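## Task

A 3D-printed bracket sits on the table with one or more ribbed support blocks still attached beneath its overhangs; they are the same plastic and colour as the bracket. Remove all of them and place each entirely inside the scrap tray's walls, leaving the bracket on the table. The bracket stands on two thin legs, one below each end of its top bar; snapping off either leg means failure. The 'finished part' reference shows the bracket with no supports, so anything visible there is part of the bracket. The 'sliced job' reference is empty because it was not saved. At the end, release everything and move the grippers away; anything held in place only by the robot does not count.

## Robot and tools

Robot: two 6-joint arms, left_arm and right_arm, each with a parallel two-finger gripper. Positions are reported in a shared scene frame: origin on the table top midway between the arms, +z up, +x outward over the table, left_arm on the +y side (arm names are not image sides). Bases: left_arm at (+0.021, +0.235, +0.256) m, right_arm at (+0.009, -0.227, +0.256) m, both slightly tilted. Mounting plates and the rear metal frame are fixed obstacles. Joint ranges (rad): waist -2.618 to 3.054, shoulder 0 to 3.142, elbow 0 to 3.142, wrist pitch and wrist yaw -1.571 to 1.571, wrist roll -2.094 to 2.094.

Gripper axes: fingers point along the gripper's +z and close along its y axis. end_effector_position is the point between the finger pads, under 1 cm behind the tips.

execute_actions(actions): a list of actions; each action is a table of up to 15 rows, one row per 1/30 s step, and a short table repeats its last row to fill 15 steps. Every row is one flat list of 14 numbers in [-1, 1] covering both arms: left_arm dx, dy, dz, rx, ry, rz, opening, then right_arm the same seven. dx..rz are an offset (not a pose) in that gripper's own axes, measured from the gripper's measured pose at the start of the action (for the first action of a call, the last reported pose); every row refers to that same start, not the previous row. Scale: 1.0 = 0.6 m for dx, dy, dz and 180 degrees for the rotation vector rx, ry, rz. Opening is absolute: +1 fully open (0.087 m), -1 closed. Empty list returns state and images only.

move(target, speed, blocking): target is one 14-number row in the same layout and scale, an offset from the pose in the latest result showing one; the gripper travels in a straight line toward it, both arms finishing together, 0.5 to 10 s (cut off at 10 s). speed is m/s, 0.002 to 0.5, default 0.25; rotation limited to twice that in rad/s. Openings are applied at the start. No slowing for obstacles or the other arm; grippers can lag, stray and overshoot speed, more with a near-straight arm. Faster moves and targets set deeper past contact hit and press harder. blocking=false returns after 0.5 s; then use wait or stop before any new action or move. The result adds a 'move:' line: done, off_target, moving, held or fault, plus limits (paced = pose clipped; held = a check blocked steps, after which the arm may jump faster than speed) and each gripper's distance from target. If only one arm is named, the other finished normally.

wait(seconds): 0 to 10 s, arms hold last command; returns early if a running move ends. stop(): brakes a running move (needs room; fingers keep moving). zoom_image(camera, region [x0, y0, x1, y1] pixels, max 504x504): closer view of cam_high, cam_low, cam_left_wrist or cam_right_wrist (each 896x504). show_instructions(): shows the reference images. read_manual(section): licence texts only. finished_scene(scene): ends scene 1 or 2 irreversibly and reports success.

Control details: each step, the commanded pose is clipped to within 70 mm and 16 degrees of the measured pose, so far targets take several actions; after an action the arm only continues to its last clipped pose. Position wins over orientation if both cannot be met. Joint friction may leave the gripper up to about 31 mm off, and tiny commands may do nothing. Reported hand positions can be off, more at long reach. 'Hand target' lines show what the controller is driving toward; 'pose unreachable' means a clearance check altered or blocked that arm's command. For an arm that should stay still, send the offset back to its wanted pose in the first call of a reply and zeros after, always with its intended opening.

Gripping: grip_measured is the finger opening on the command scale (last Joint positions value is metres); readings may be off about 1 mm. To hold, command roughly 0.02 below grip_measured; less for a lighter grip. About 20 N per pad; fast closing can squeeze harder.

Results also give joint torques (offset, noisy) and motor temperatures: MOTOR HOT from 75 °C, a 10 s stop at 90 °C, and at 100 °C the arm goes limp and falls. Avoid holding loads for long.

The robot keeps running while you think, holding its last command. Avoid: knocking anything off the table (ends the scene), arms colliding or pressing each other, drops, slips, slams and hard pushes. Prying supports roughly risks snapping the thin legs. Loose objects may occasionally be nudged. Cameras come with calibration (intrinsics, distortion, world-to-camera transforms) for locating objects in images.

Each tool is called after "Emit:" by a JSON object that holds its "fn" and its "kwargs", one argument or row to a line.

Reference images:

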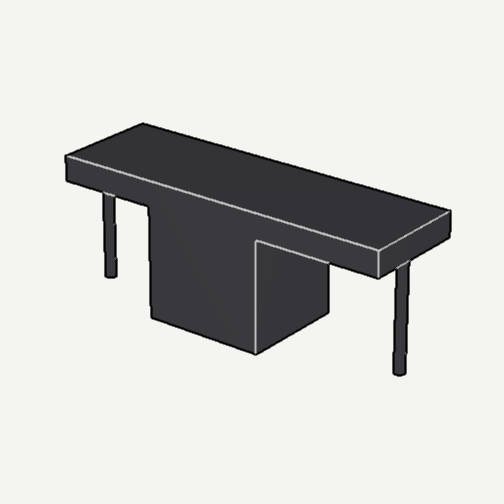

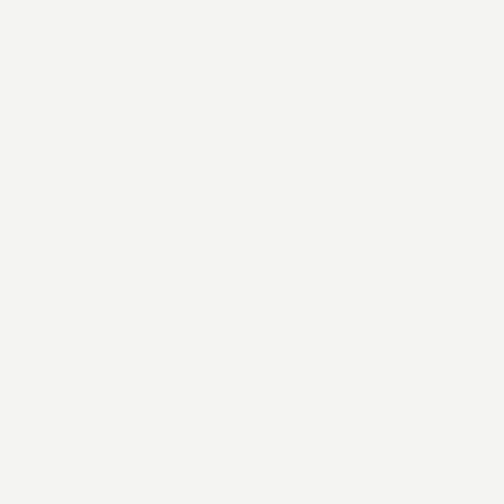

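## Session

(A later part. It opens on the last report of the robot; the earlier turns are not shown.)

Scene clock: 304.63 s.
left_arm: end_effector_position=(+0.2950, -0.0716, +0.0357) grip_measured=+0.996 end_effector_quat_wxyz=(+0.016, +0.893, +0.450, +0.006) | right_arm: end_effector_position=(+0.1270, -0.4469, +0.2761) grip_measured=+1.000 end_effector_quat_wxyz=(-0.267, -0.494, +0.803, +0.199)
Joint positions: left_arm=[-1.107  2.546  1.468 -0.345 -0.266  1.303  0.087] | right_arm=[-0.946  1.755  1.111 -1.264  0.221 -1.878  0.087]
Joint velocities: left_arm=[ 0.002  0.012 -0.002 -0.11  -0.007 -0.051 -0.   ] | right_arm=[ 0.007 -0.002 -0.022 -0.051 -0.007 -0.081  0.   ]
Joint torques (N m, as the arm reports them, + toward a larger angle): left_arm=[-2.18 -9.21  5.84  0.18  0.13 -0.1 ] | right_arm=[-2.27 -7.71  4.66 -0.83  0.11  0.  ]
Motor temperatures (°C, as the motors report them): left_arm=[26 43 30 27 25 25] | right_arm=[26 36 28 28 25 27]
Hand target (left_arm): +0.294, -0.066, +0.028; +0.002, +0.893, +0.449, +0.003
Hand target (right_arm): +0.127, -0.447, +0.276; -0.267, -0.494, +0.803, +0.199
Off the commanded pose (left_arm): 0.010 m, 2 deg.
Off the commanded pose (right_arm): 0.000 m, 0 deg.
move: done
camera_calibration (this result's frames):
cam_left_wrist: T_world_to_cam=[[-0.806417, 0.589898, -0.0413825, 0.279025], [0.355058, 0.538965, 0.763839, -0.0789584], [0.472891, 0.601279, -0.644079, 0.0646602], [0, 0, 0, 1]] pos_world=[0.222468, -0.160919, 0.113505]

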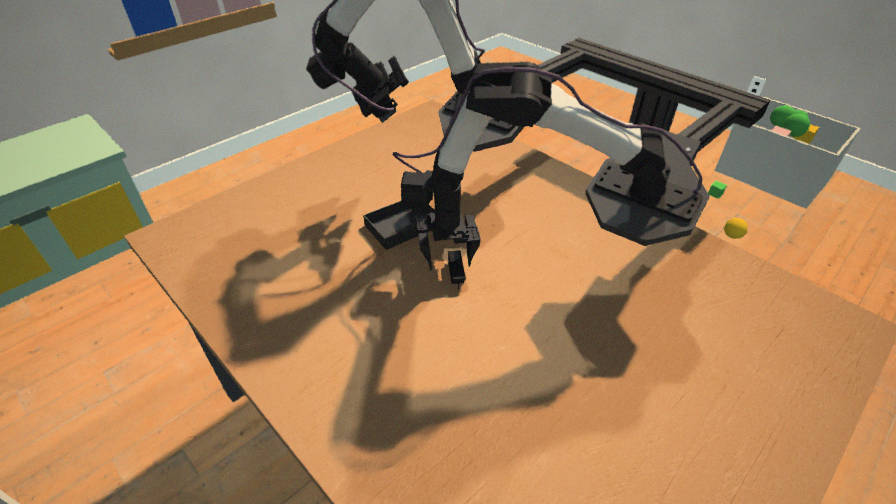

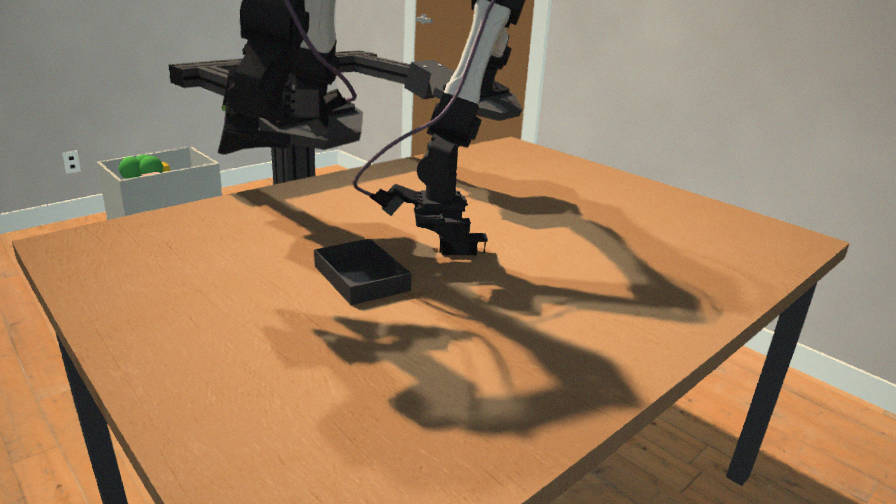

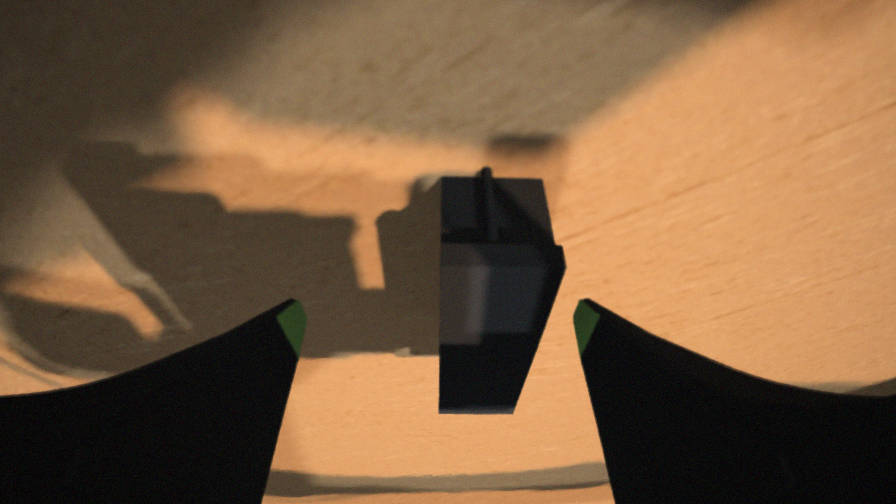

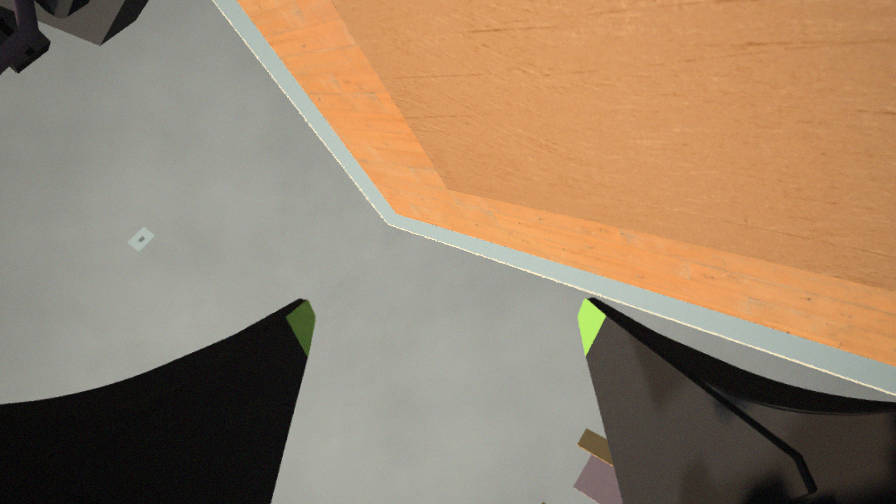

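Emit:
{"fn": "move", "kwargs": {
  "target": [0.0083, -0.028, 0.005, 0.0213, 0.0064, 0.0, 1, 0, 0, 0, 0, 0, 0, 1],
  "speed": 0.02
}}

Emit:
{"fn": "zoom_image", "kwargs": {
  "camera": "cam_left_wrist",
  "region": [270, 130, 620, 430]
}}

Scene clock: 318.63 s.
left_arm: end_effector_position=(+0.2886, -0.0633, +0.0361) grip_measured=+0.996 end_effector_quat_wxyz=(-0.005, +0.893, +0.449, +0.002) | right_arm: end_effector_position=(+0.1270, -0.4469, +0.2761) grip_measured=+1.000 end_effector_quat_wxyz=(-0.267, -0.494, +0.803, +0.199)
Joint positions: left_arm=[-1.107  2.546  1.468 -0.388 -0.266  1.294  0.087] | right_arm=[-0.946  1.755  1.111 -1.264  0.221 -1.878  0.087]
Joint velocities: left_arm=[-0.007  0.002 -0.002  0.007 -0.022 -0.051  0.   ] | right_arm=[-0.002 -0.012  0.012 -0.007 -0.051  0.007  0.   ]
Joint torques (N m, as the arm reports them, + toward a larger angle): left_arm=[ -2.94 -10.12   4.22   0.18   0.12  -0.21] | right_arm=[-2.27 -7.73  4.62 -0.85  0.11 -0.01]
Motor temperatures (°C, as the motors report them): left_arm=[26 44 31 27 25 25] | right_arm=[26 36 28 28 25 27]
Hand target (left_arm): +0.285, -0.058, +0.032; -0.018, +0.893, +0.450, +0.000
Hand target (right_arm): +0.127, -0.447, +0.276; -0.267, -0.494, +0.803, +0.199
Off the commanded pose (left_arm): 0.008 m, 2 deg.
Off the commanded pose (right_arm): 0.000 m, 0 deg.
move: done
camera_calibration (this result's frames):
cam_left_wrist: T_world_to_cam=[[-0.805755, 0.592248, -0.00103273, 0.267466], [0.375904, 0.512765, 0.77186, -0.0893718], [0.457662, 0.621542, -0.635791, 0.0683056], [0, 0, 0, 1]] pos_world=[0.217847, -0.155034, 0.112687]

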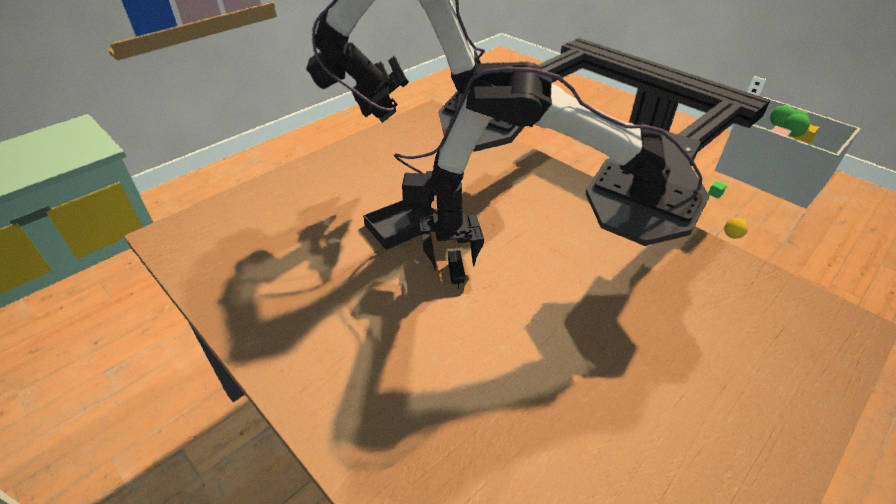

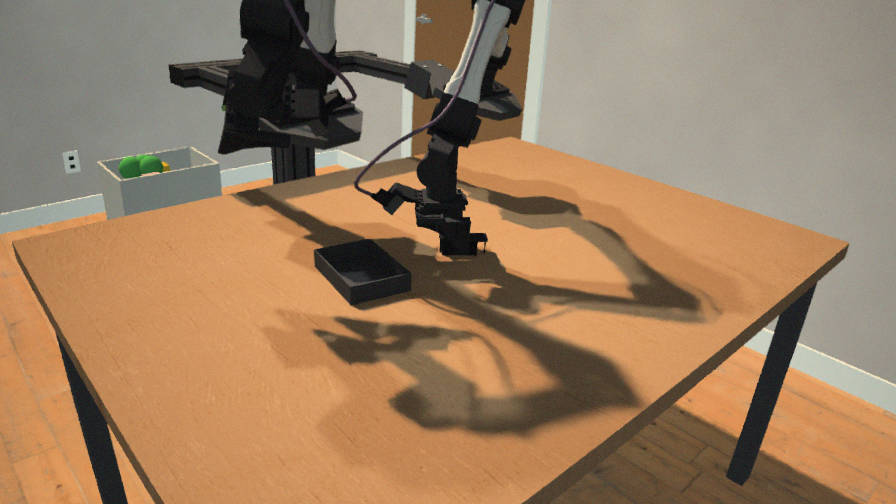

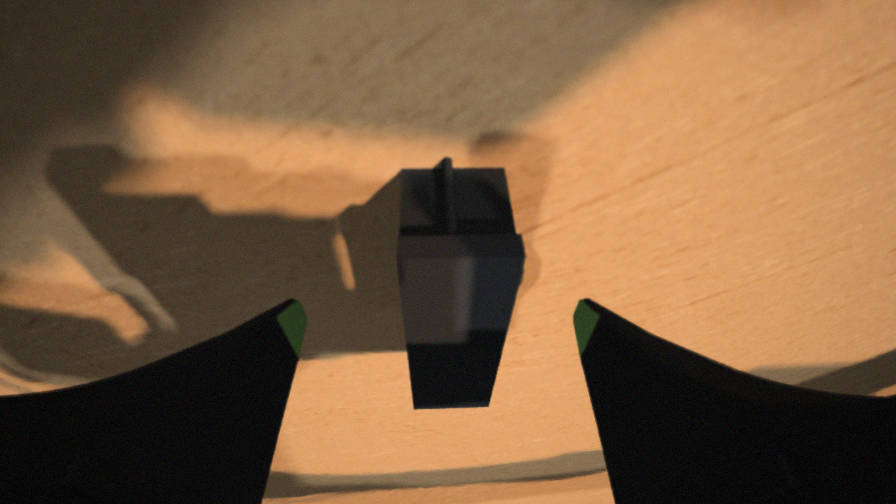

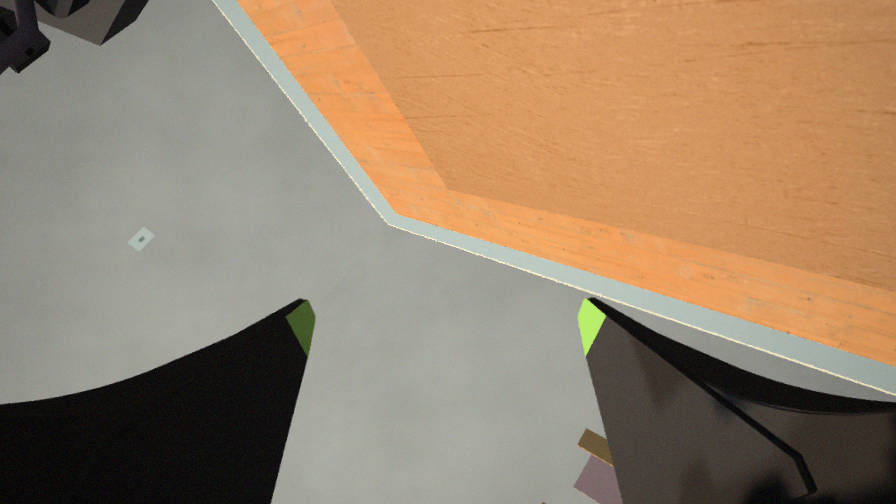

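Region (270, 130, 620, 430) of cam_left_wrist's 896x504 image, scaled by 1.440, with more detail than that image has; it fills the top 432 rows of this view, and the rest is white.

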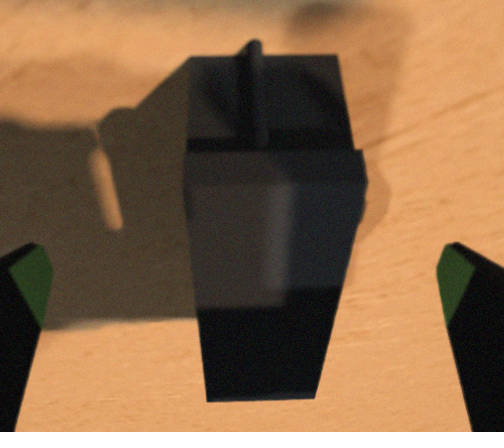

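Emit:
{"fn": "move", "kwargs": {
  "target": [0.004, -0.015, 0.018, 0.008, 0.002, 0.0, 1, 0, 0, 0, 0, 0, 0, 1],
  "speed": 0.02
}}

Emit:
{"fn": "zoom_image", "kwargs": {
  "camera": "cam_left_wrist",
  "region": [270, 130, 620, 430]
}}

Scene clock: 326.53 s.
left_arm: end_effector_position=(+0.2884, -0.0631, +0.0361) grip_measured=+0.996 end_effector_quat_wxyz=(-0.005, +0.893, +0.449, +0.002) | right_arm: end_effector_position=(+0.1270, -0.4469, +0.2761) grip_measured=+1.000 end_effector_quat_wxyz=(-0.267, -0.494, +0.803, +0.199)
Joint positions: left_arm=[-1.107  2.546  1.468 -0.389 -0.266  1.294  0.087] | right_arm=[-0.946  1.755  1.111 -1.264  0.221 -1.878  0.087]
Joint velocities: left_arm=[ 0.002  0.002 -0.007 -0.022  0.066  0.007 -0.   ] | right_arm=[-0.017  0.007 -0.012 -0.037 -0.007  0.051  0.   ]
Joint torques (N m, as the arm reports them, + toward a larger angle): left_arm=[-2.57 -9.27  3.46  0.35  0.14 -0.14] | right_arm=[-2.3  -7.71  4.54 -0.81  0.1   0.  ]
Motor temperatures (°C, as the motors report them): left_arm=[26 44 31 27 25 25] | right_arm=[26 36 28 29 25 27]
Hand target (left_arm): +0.283, -0.056, +0.026; -0.017, +0.893, +0.449, -0.001
Hand target (right_arm): +0.127, -0.447, +0.276; -0.267, -0.494, +0.803, +0.199
Off the commanded pose (left_arm): 0.014 m, 1 deg.
Off the commanded pose (right_arm): 0.000 m, 0 deg.
move: off_target (left_arm)
camera_calibration (this result's frames):
cam_left_wrist: T_world_to_cam=[[-0.805807, 0.592178, 0.0000271833, 0.267168], [0.376378, 0.512122, 0.772056, -0.0896173], [0.457181, 0.622139, -0.635554, 0.0684236], [0, 0, 0, 1]] pos_world=[0.217734, -0.154885, 0.112669]

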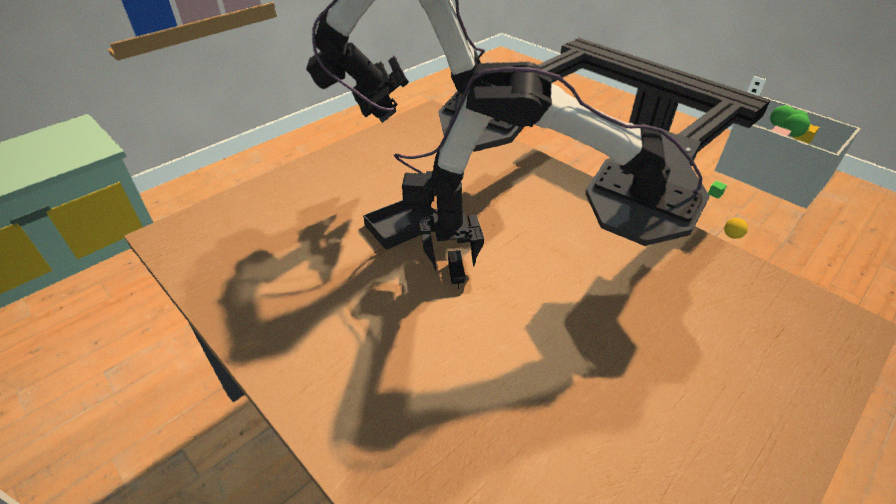

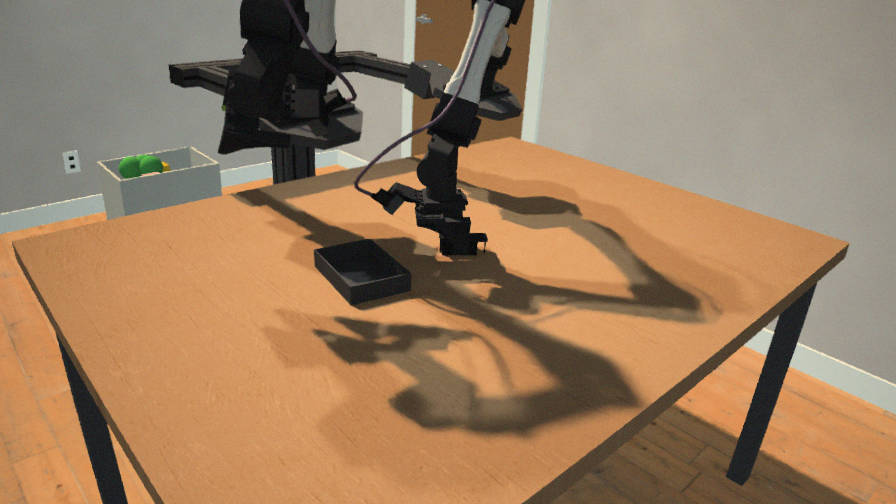

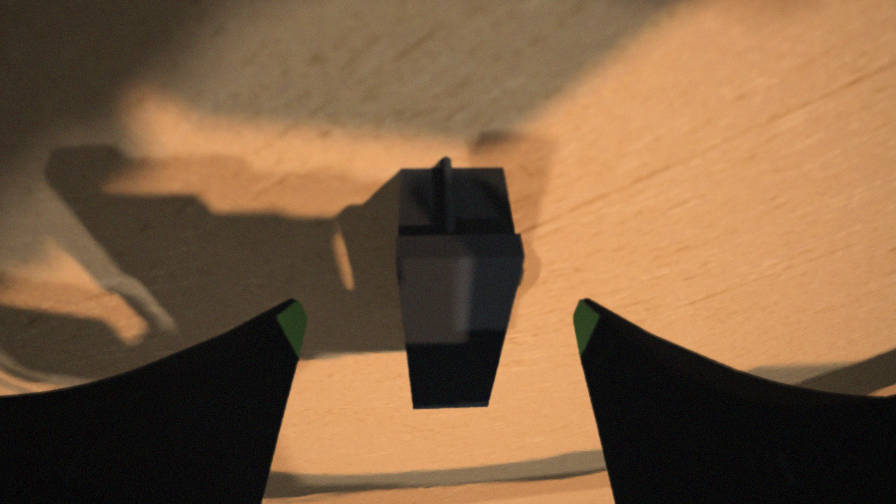

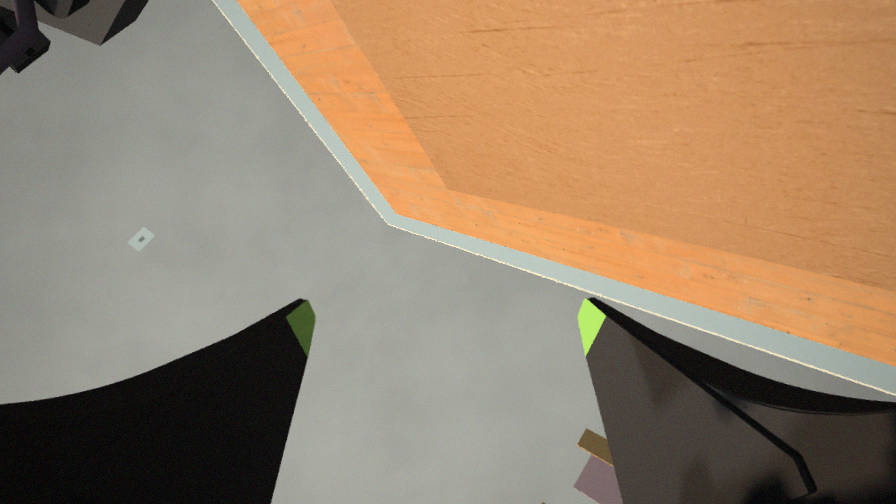

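Region (270, 130, 620, 430) of cam_left_wrist's 896x504 image, scaled by 1.440, with more detail than that image has; it fills the top 432 rows of this view, and the rest is white.

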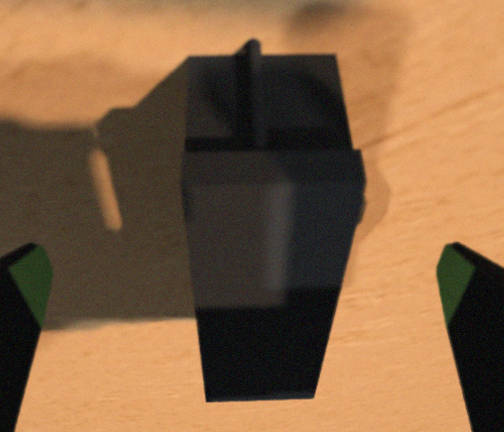

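Emit:
{"fn": "move", "kwargs": {
  "target": [0.0063, -0.021, 0.0245, 0.0122, 0.0036, 0.0, 1, 0, 0, 0, 0, 0, 0, 1],
  "speed": 0.02
}}

Emit:
{"fn": "zoom_image", "kwargs": {
  "camera": "cam_left_wrist",
  "region": [270, 130, 620, 430]
}}

Scene clock: 330.13 s.
left_arm: end_effector_position=(+0.2884, -0.0631, +0.0361) grip_measured=+0.996 end_effector_quat_wxyz=(-0.005, +0.893, +0.449, +0.002) | right_arm: end_effector_position=(+0.1270, -0.4469, +0.2761) grip_measured=+1.000 end_effector_quat_wxyz=(-0.267, -0.494, +0.803, +0.199)
Joint positions: left_arm=[-1.107  2.546  1.468 -0.389 -0.266  1.294  0.087] | right_arm=[-0.946  1.755  1.111 -1.264  0.221 -1.878  0.087]
Joint velocities: left_arm=[-0.002 -0.017  0.007 -0.022  0.022  0.081 -0.   ] | right_arm=[ 0.002 -0.012  0.012 -0.081  0.007 -0.007  0.   ]
Joint torques (N m, as the arm reports them, + toward a larger angle): left_arm=[-2.23 -8.39  3.68  0.32  0.11 -0.19] | right_arm=[-2.32 -7.75  4.63 -0.84  0.12 -0.02]
Motor temperatures (°C, as the motors report them): left_arm=[26 45 31 27 25 25] | right_arm=[26 36 28 29 25 27]
Hand target (left_arm): +0.280, -0.052, +0.022; -0.025, +0.893, +0.449, -0.001
Hand target (right_arm): +0.127, -0.447, +0.276; -0.267, -0.494, +0.803, +0.199
Off the commanded pose (left_arm): 0.020 m, 2 deg.
Off the commanded pose (right_arm): 0.000 m, 0 deg.
move: off_target (left_arm)
camera_calibration (this result's frames):
cam_left_wrist: T_world_to_cam=[[-0.805807, 0.592178, 0.0000271833, 0.267168], [0.376378, 0.512122, 0.772056, -0.0896173], [0.457181, 0.622139, -0.635554, 0.0684236], [0, 0, 0, 1]] pos_world=[0.217734, -0.154885, 0.112669]

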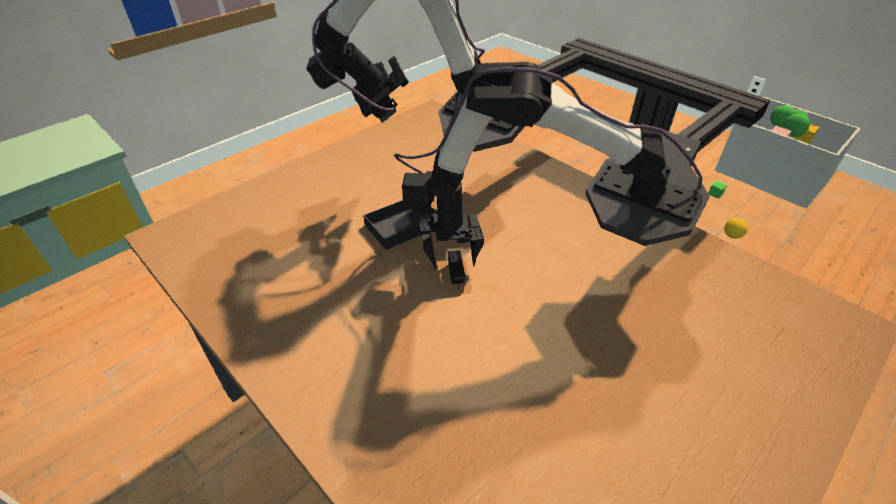

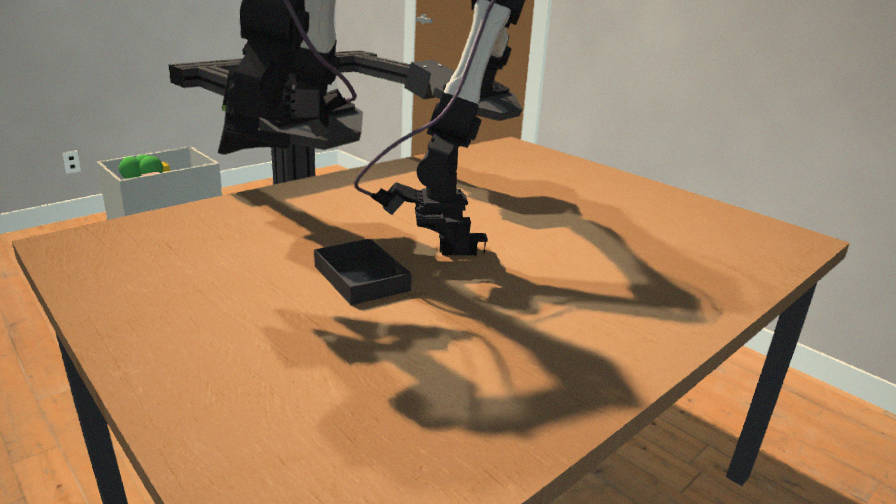

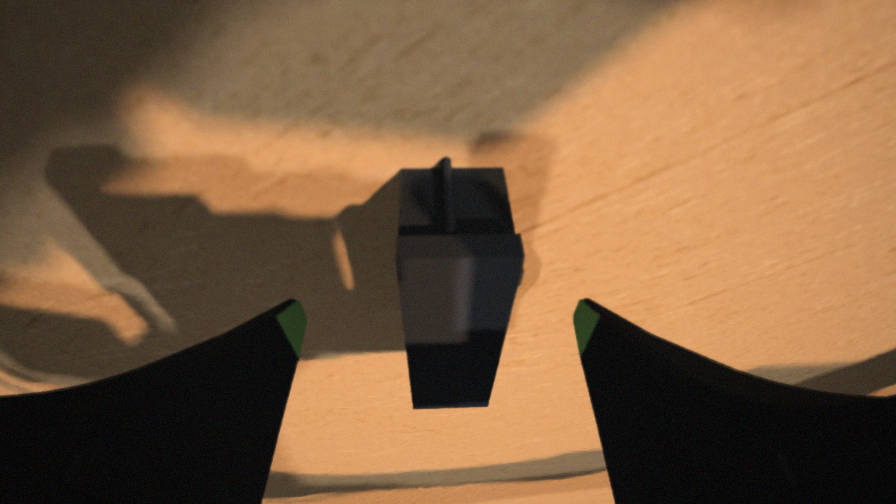

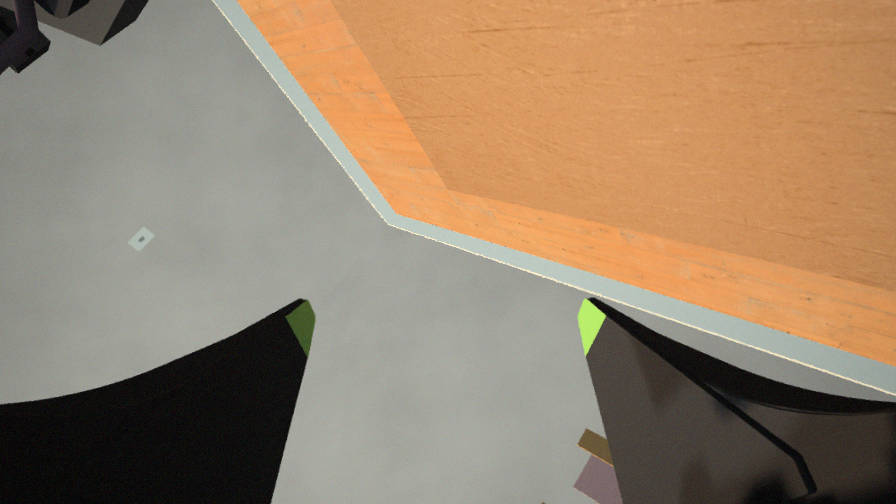

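Region (270, 130, 620, 430) of cam_left_wrist's 896x504 image, scaled by 1.440, with more detail than that image has; it fills the top 432 rows of this view, and the rest is white.

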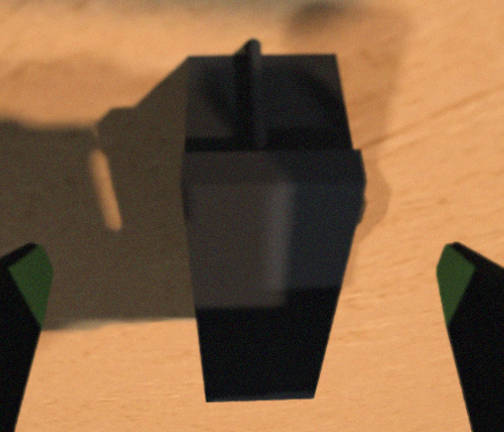

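Emit:
{"fn": "execute_actions", "kwargs": {
  "actions": [
    [[0,0,0,0,0,0,0.9,0,0,0,0,0,0,1],[0,0,0,0,0,0,0.8,0,0,0,0,0,0,1],[0,0,0,0,0,0,0.7,0,0,0,0,0,0,1],[0,0,0,0,0,0,0.6,0,0,0,0,0,0,1],[0,0,0,0,0,0,0.5,0,0,0,0,0,0,1],[0,0,0,0,0,0,0.4,0,0,0,0,0,0,1],[0,0,0,0,0,0,0.3,0,0,0,0,0,0,1],[0,0,0,0,0,0,0.22,0,0,0,0,0,0,1],[0,0,0,0,0,0,0.15,0,0,0,0,0,0,1],[0,0,0,0,0,0,0.09,0,0,0,0,0,0,1],[0,0,0,0,0,0,0.04,0,0,0,0,0,0,1],[0,0,0,0,0,0,0.0,0,0,0,0,0,0,1],[0,0,0,0,0,0,-0.03,0,0,0,0,0,0,1],[0,0,0,0,0,0,-0.06,0,0,0,0,0,0,1],[0,0,0,0,0,0,-0.08,0,0,0,0,0,0,1]],
    [[0,0,0,0,0,0,-0.1,0,0,0,0,0,0,1],[0,0,0,0,0,0,-0.12,0,0,0,0,0,0,1],[0,0,0,0,0,0,-0.14,0,0,0,0,0,0,1],[0,0,0,0,0,0,-0.16,0,0,0,0,0,0,1],[0,0,0,0,0,0,-0.18,0,0,0,0,0,0,1],[0,0,0,0,0,0,-0.2,0,0,0,0,0,0,1],[0,0,0,0,0,0,-0.22,0,0,0,0,0,0,1],[0,0,0,0,0,0,-0.24,0,0,0,0,0,0,1],[0,0,0,0,0,0,-0.26,0,0,0,0,0,0,1],[0,0,0,0,0,0,-0.28,0,0,0,0,0,0,1],[0,0,0,0,0,0,-0.3,0,0,0,0,0,0,1],[0,0,0,0,0,0,-0.32,0,0,0,0,0,0,1],[0,0,0,0,0,0,-0.34,0,0,0,0,0,0,1],[0,0,0,0,0,0,-0.36,0,0,0,0,0,0,1],[0,0,0,0,0,0,-0.38,0,0,0,0,0,0,1]],
    [[0,0,0,0,0,0,-0.39,0,0,0,0,0,0,1],[0,0,0,0,0,0,-0.40,0,0,0,0,0,0,1],[0,0,0,0,0,0,-0.41,0,0,0,0,0,0,1],[0,0,0,0,0,0,-0.42,0,0,0,0,0,0,1]]
  ]
}}

Scene clock: 342.03 s.
left_arm: end_effector_position=(+0.2884, -0.0631, +0.0361) grip_measured=-0.347 end_effector_quat_wxyz=(-0.005, +0.893, +0.449, +0.002) | right_arm: end_effector_position=(+0.1270, -0.4469, +0.2761) grip_measured=+1.000 end_effector_quat_wxyz=(-0.267, -0.494, +0.803, +0.199)
Joint positions: left_arm=[-1.107  2.546  1.468 -0.389 -0.266  1.294  0.029] | right_arm=[-0.946  1.755  1.111 -1.264  0.221 -1.878  0.087]
Joint velocities: left_arm=[ 0.002  0.002 -0.002  0.022  0.051 -0.007  0.   ] | right_arm=[ 0.007 -0.012 -0.007  0.022 -0.051 -0.037  0.   ]
Joint torques (N m, as the arm reports them, + toward a larger angle): left_arm=[ -3.2  -11.08   3.91   0.29   0.1   -0.15] | right_arm=[-2.29 -7.77  4.59 -0.83  0.13 -0.01]
Motor temperatures (°C, as the motors report them): left_arm=[26 45 31 26 25 25] | right_arm=[26 36 28 29 25 27]
Hand target (left_arm): +0.288, -0.063, +0.036; -0.005, +0.893, +0.449, +0.002
Hand target (right_arm): +0.127, -0.447, +0.276; -0.267, -0.494, +0.803, +0.199
Off the commanded pose (left_arm): 0.000 m, 0 deg.
Off the commanded pose (right_arm): 0.000 m, 0 deg.
camera_calibration (this result's frames):
cam_left_wrist: T_world_to_cam=[[-0.805807, 0.592178, 0.0000271833, 0.267168], [0.376378, 0.512122, 0.772056, -0.0896173], [0.457181, 0.622139, -0.635554, 0.0684236], [0, 0, 0, 1]] pos_world=[0.217734, -0.154885, 0.112669]

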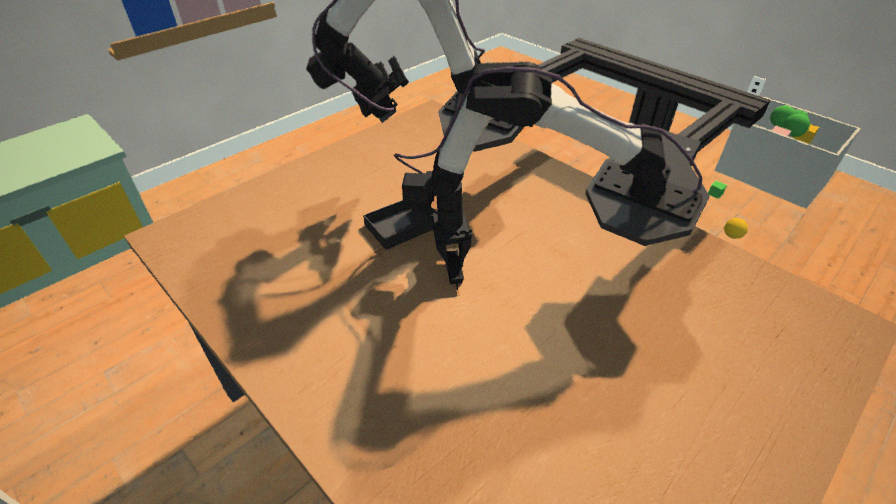

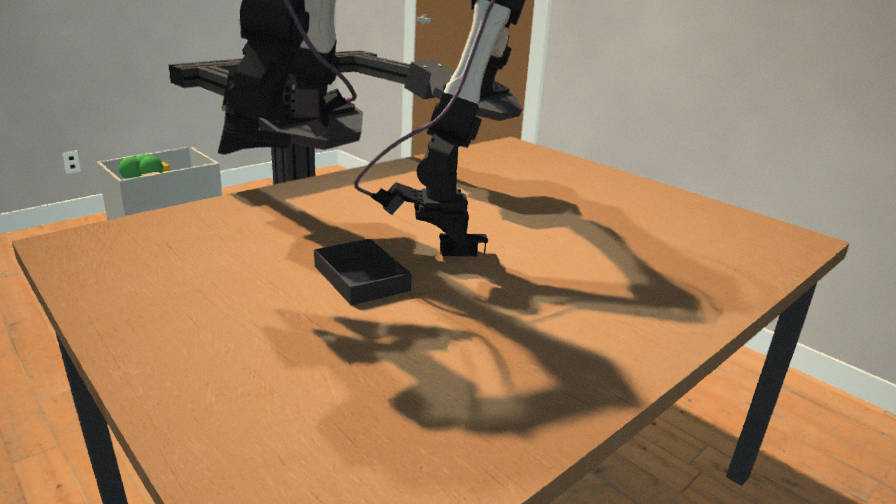

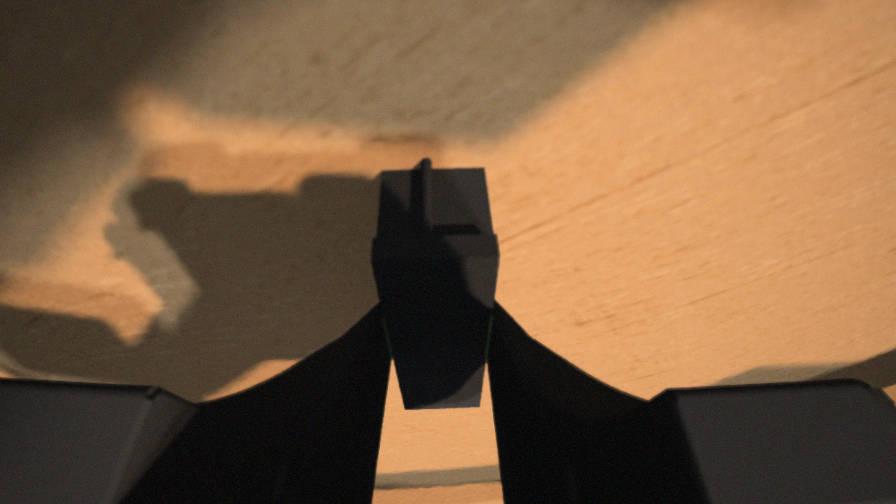

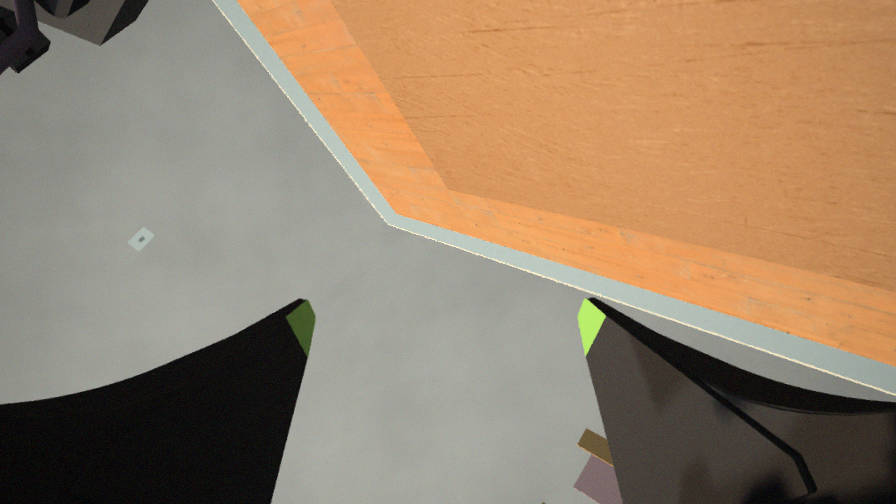

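Emit:
{"fn": "move", "kwargs": {
  "target": [0, 0, -0.1, 0, 0, 0, -0.42, 0, 0, 0, 0, 0, 0, 1],
  "speed": 0.06
}}

Scene clock: 363.37 s.
left_arm: end_effector_position=(+0.3011, -0.0746, +0.0964) grip_measured=-0.347 end_effector_quat_wxyz=(+0.014, +0.890, +0.455, +0.004) | right_arm: end_effector_position=(+0.1270, -0.4469, +0.2761) grip_measured=+1.000 end_effector_quat_wxyz=(-0.267, -0.494, +0.803, +0.199)
Joint positions: left_arm=[-1.136  2.39   1.468 -0.512 -0.266  1.262  0.029] | right_arm=[-0.946  1.755  1.111 -1.264  0.221 -1.878  0.087]
Joint velocities: left_arm=[ 0.007 -0.002 -0.017 -0.066 -0.051  0.051 -0.   ] | right_arm=[ 0.017 -0.007 -0.007 -0.007 -0.095  0.051  0.   ]
Joint torques (N m, as the arm reports them, + toward a larger angle): left_arm=[ -4.13 -11.85   1.97   0.23   0.09  -0.23] | right_arm=[-2.3  -7.72  4.65 -0.83  0.13  0.  ]
Motor temperatures (°C, as the motors report them): left_arm=[26 48 31 26 25 25] | right_arm=[26 36 28 29 25 27]
Hand target (left_arm): +0.289, -0.064, +0.096; -0.005, +0.893, +0.449, +0.002
Hand target (right_arm): +0.127, -0.447, +0.276; -0.267, -0.494, +0.803, +0.199
Off the commanded pose (left_arm): 0.017 m, 2 deg.
Off the commanded pose (right_arm): 0.000 m, 0 deg.
move: off_target (left_arm)
camera_calibration (this result's frames):
cam_left_wrist: T_world_to_cam=[[-0.813104, 0.580982, -0.0363627, 0.289067], [0.353584, 0.542544, 0.761988, -0.124998], [0.46243, 0.606718, -0.64657, 0.106486], [0, 0, 0, 1]] pos_world=[0.229996, -0.164732, 0.174609]

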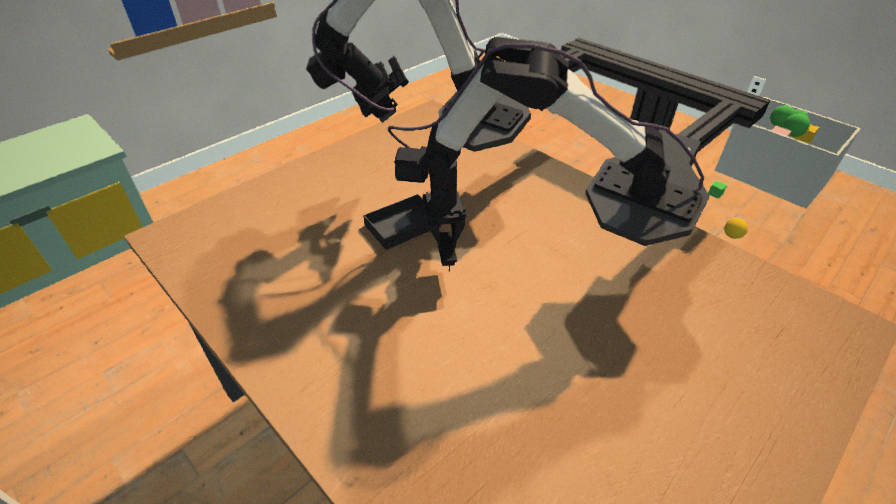

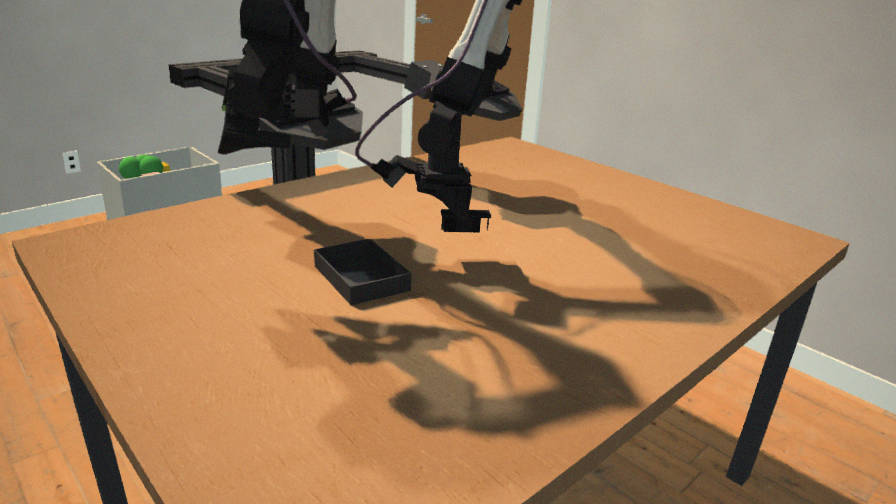

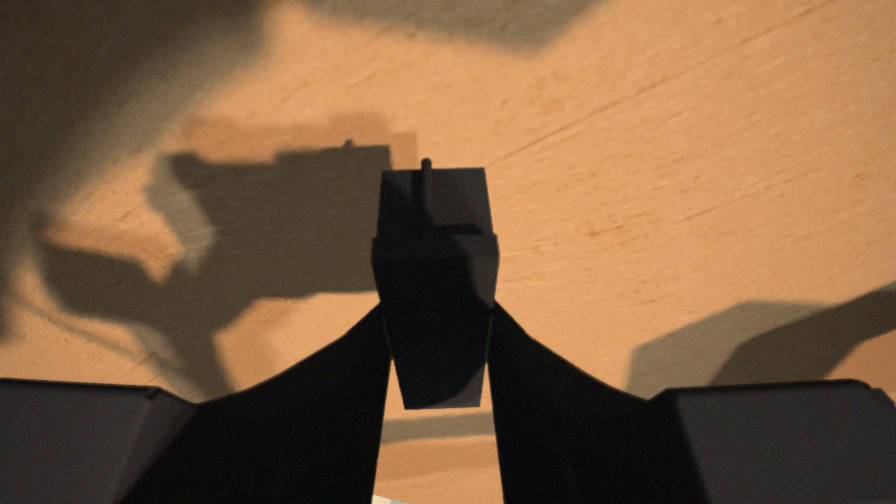

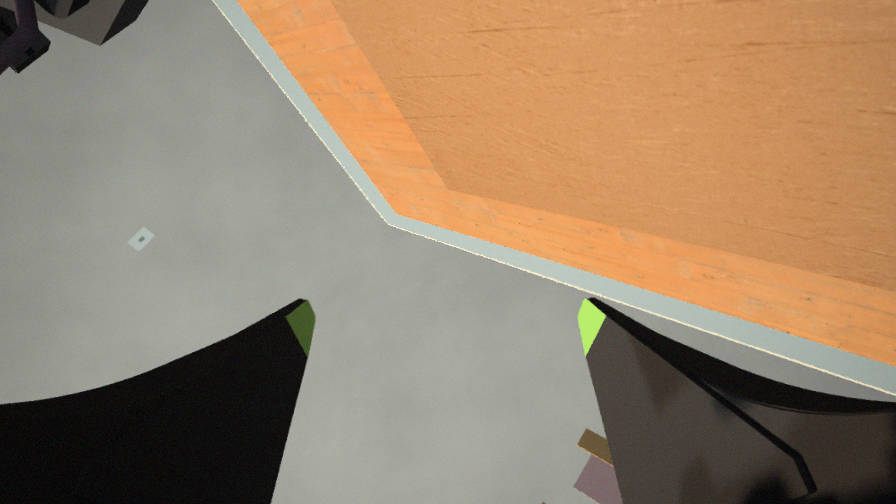

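Emit:
{"fn": "move", "kwargs": {
  "target": [0.1628, 0.0505, -0.2385, -0.0261, -0.3571, -0.0587, -0.42, -0.6078, 0.003, -0.1772, 0.1667, -0.499, -0.1512, 1],
  "speed": 0.15
}}

Scene clock: 404.77 s.
left_arm: end_effector_position=(+0.3812, -0.0106, +0.2438) grip_measured=-0.347 end_effector_quat_wxyz=(+0.285, +0.721, +0.449, -0.444) | right_arm: end_effector_position=(+0.3321, -0.1257, +0.2858) grip_measured=+1.000 end_effector_quat_wxyz=(+0.544, -0.421, +0.641, +0.341)
Joint positions: left_arm=[-0.513  2.091  1.594 -1.031  0.947  1.801  0.029] | right_arm=[-0.39   1.464  0.321  0.992 -1.352 -0.415  0.087]
Joint velocities: left_arm=[-0.007  0.012 -0.007  0.007 -0.051  0.051  0.   ] | right_arm=[ 0.007  0.032 -0.027  0.095 -0.095  0.11   0.   ]
Joint torques (N m, as the arm reports them, + toward a larger angle): left_arm=[-0.51 -9.03  7.44 -0.17  0.73 -0.11] | right_arm=[ 0.01 -4.14  1.85  1.56 -0.22  0.1 ]
Motor temperatures (°C, as the motors report them): left_arm=[26 53 30 26 25 25] | right_arm=[26 37 28 29 25 27]
Hand target (left_arm): +0.383, -0.009, +0.239; +0.282, +0.715, +0.454, -0.451
Hand target (right_arm): +0.324, -0.123, +0.278; +0.535, -0.410, +0.651, +0.350
Off the commanded pose (left_arm): 0.004 m, 2 deg.
Off the commanded pose (right_arm): 0.012 m, 2 deg.
move: off_target (right_arm)
camera_calibration (this result's frames):
cam_left_wrist: T_world_to_cam=[[-0.904813, 0.42568, -0.0104463, 0.349403], [0.415938, 0.878324, -0.235675, -0.0773251], [-0.091147, -0.217587, -0.971776, 0.407536], [0, 0, 0, 1]] pos_world=[0.385453, 0.00785702, 0.38146]
cam_right_wrist: T_world_to_cam=[[0.907619, -0.419788, 0.00247243, -0.353597], [-0.364676, -0.791352, -0.490686, 0.181169], [0.207941, 0.444454, -0.871333, 0.375976], [0, 0, 0, 1]] pos_world=[0.308819, -0.172172, 0.417372]

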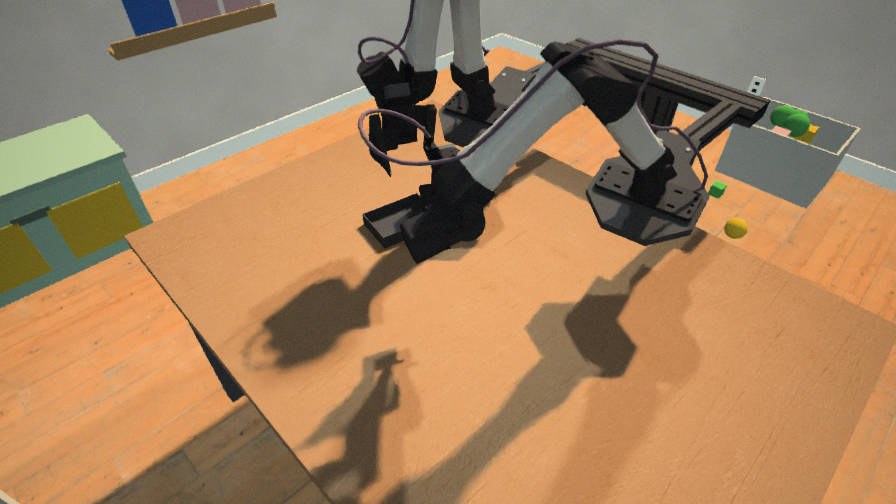

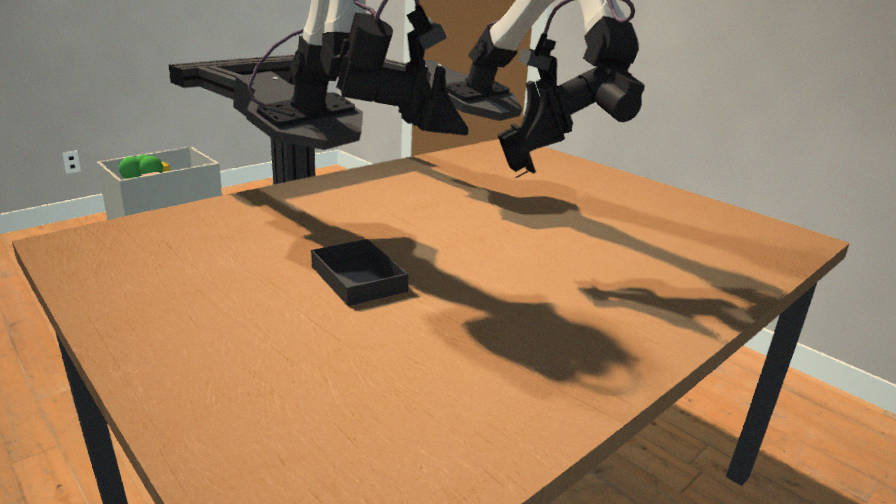

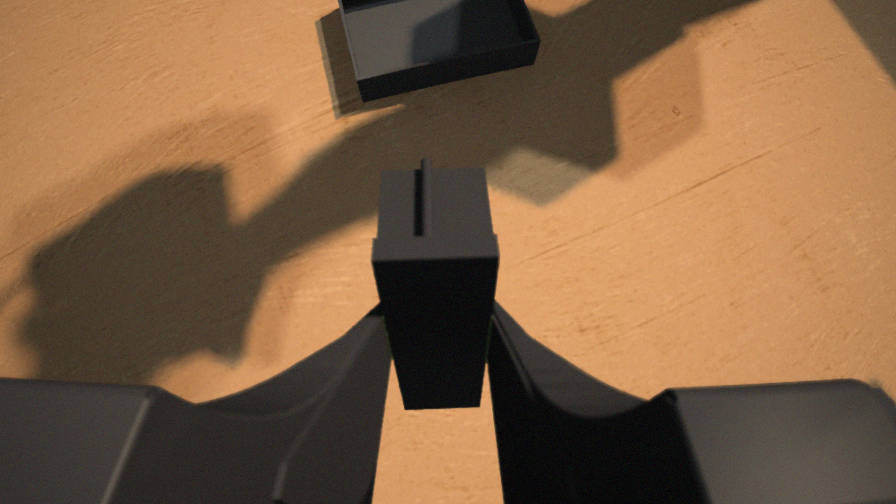

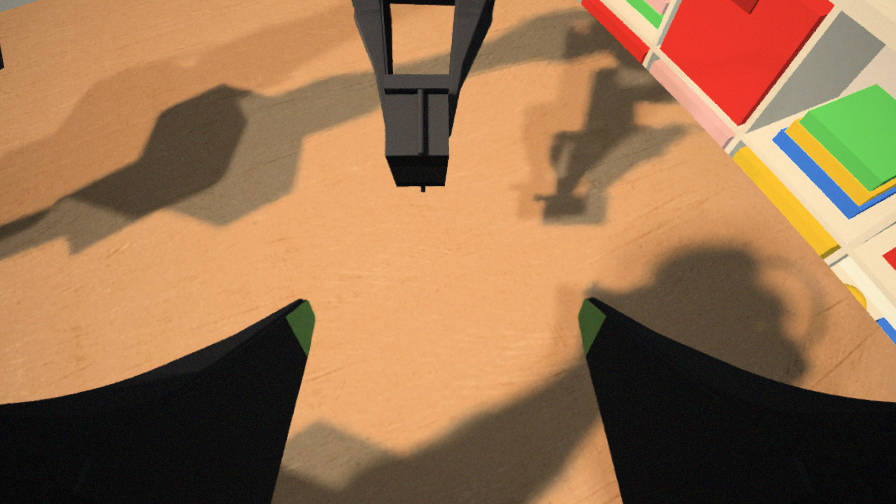

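Emit:
{"fn": "zoom_image", "kwargs": {
  "camera": "cam_low",
  "region": [400, 0, 660, 190]
}}

Emit:
{"fn": "zoom_image", "kwargs": {
  "camera": "cam_right_wrist",
  "region": [330, 0, 530, 220]
}}

Region (400, 0, 660, 190) of cam_low's 896x504 image, scaled by 1.938, with more detail than that image has; it fills the top 368 rows of this view, and the rest is white.

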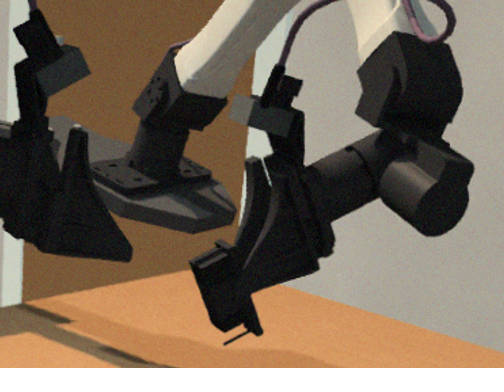

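Region (330, 0, 530, 220) of cam_right_wrist's 896x504 image, scaled by 2.291, with more detail than that image has; it fills the left 458 columns of this view, and the rest is white.

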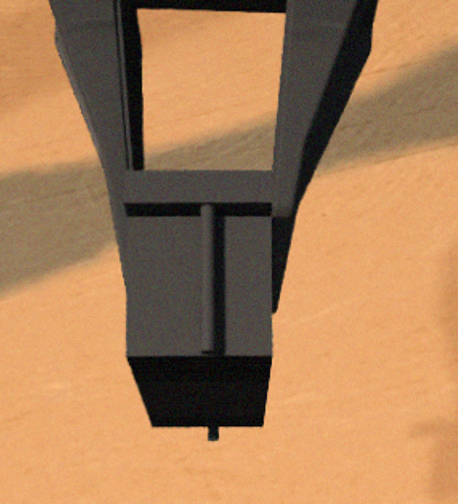

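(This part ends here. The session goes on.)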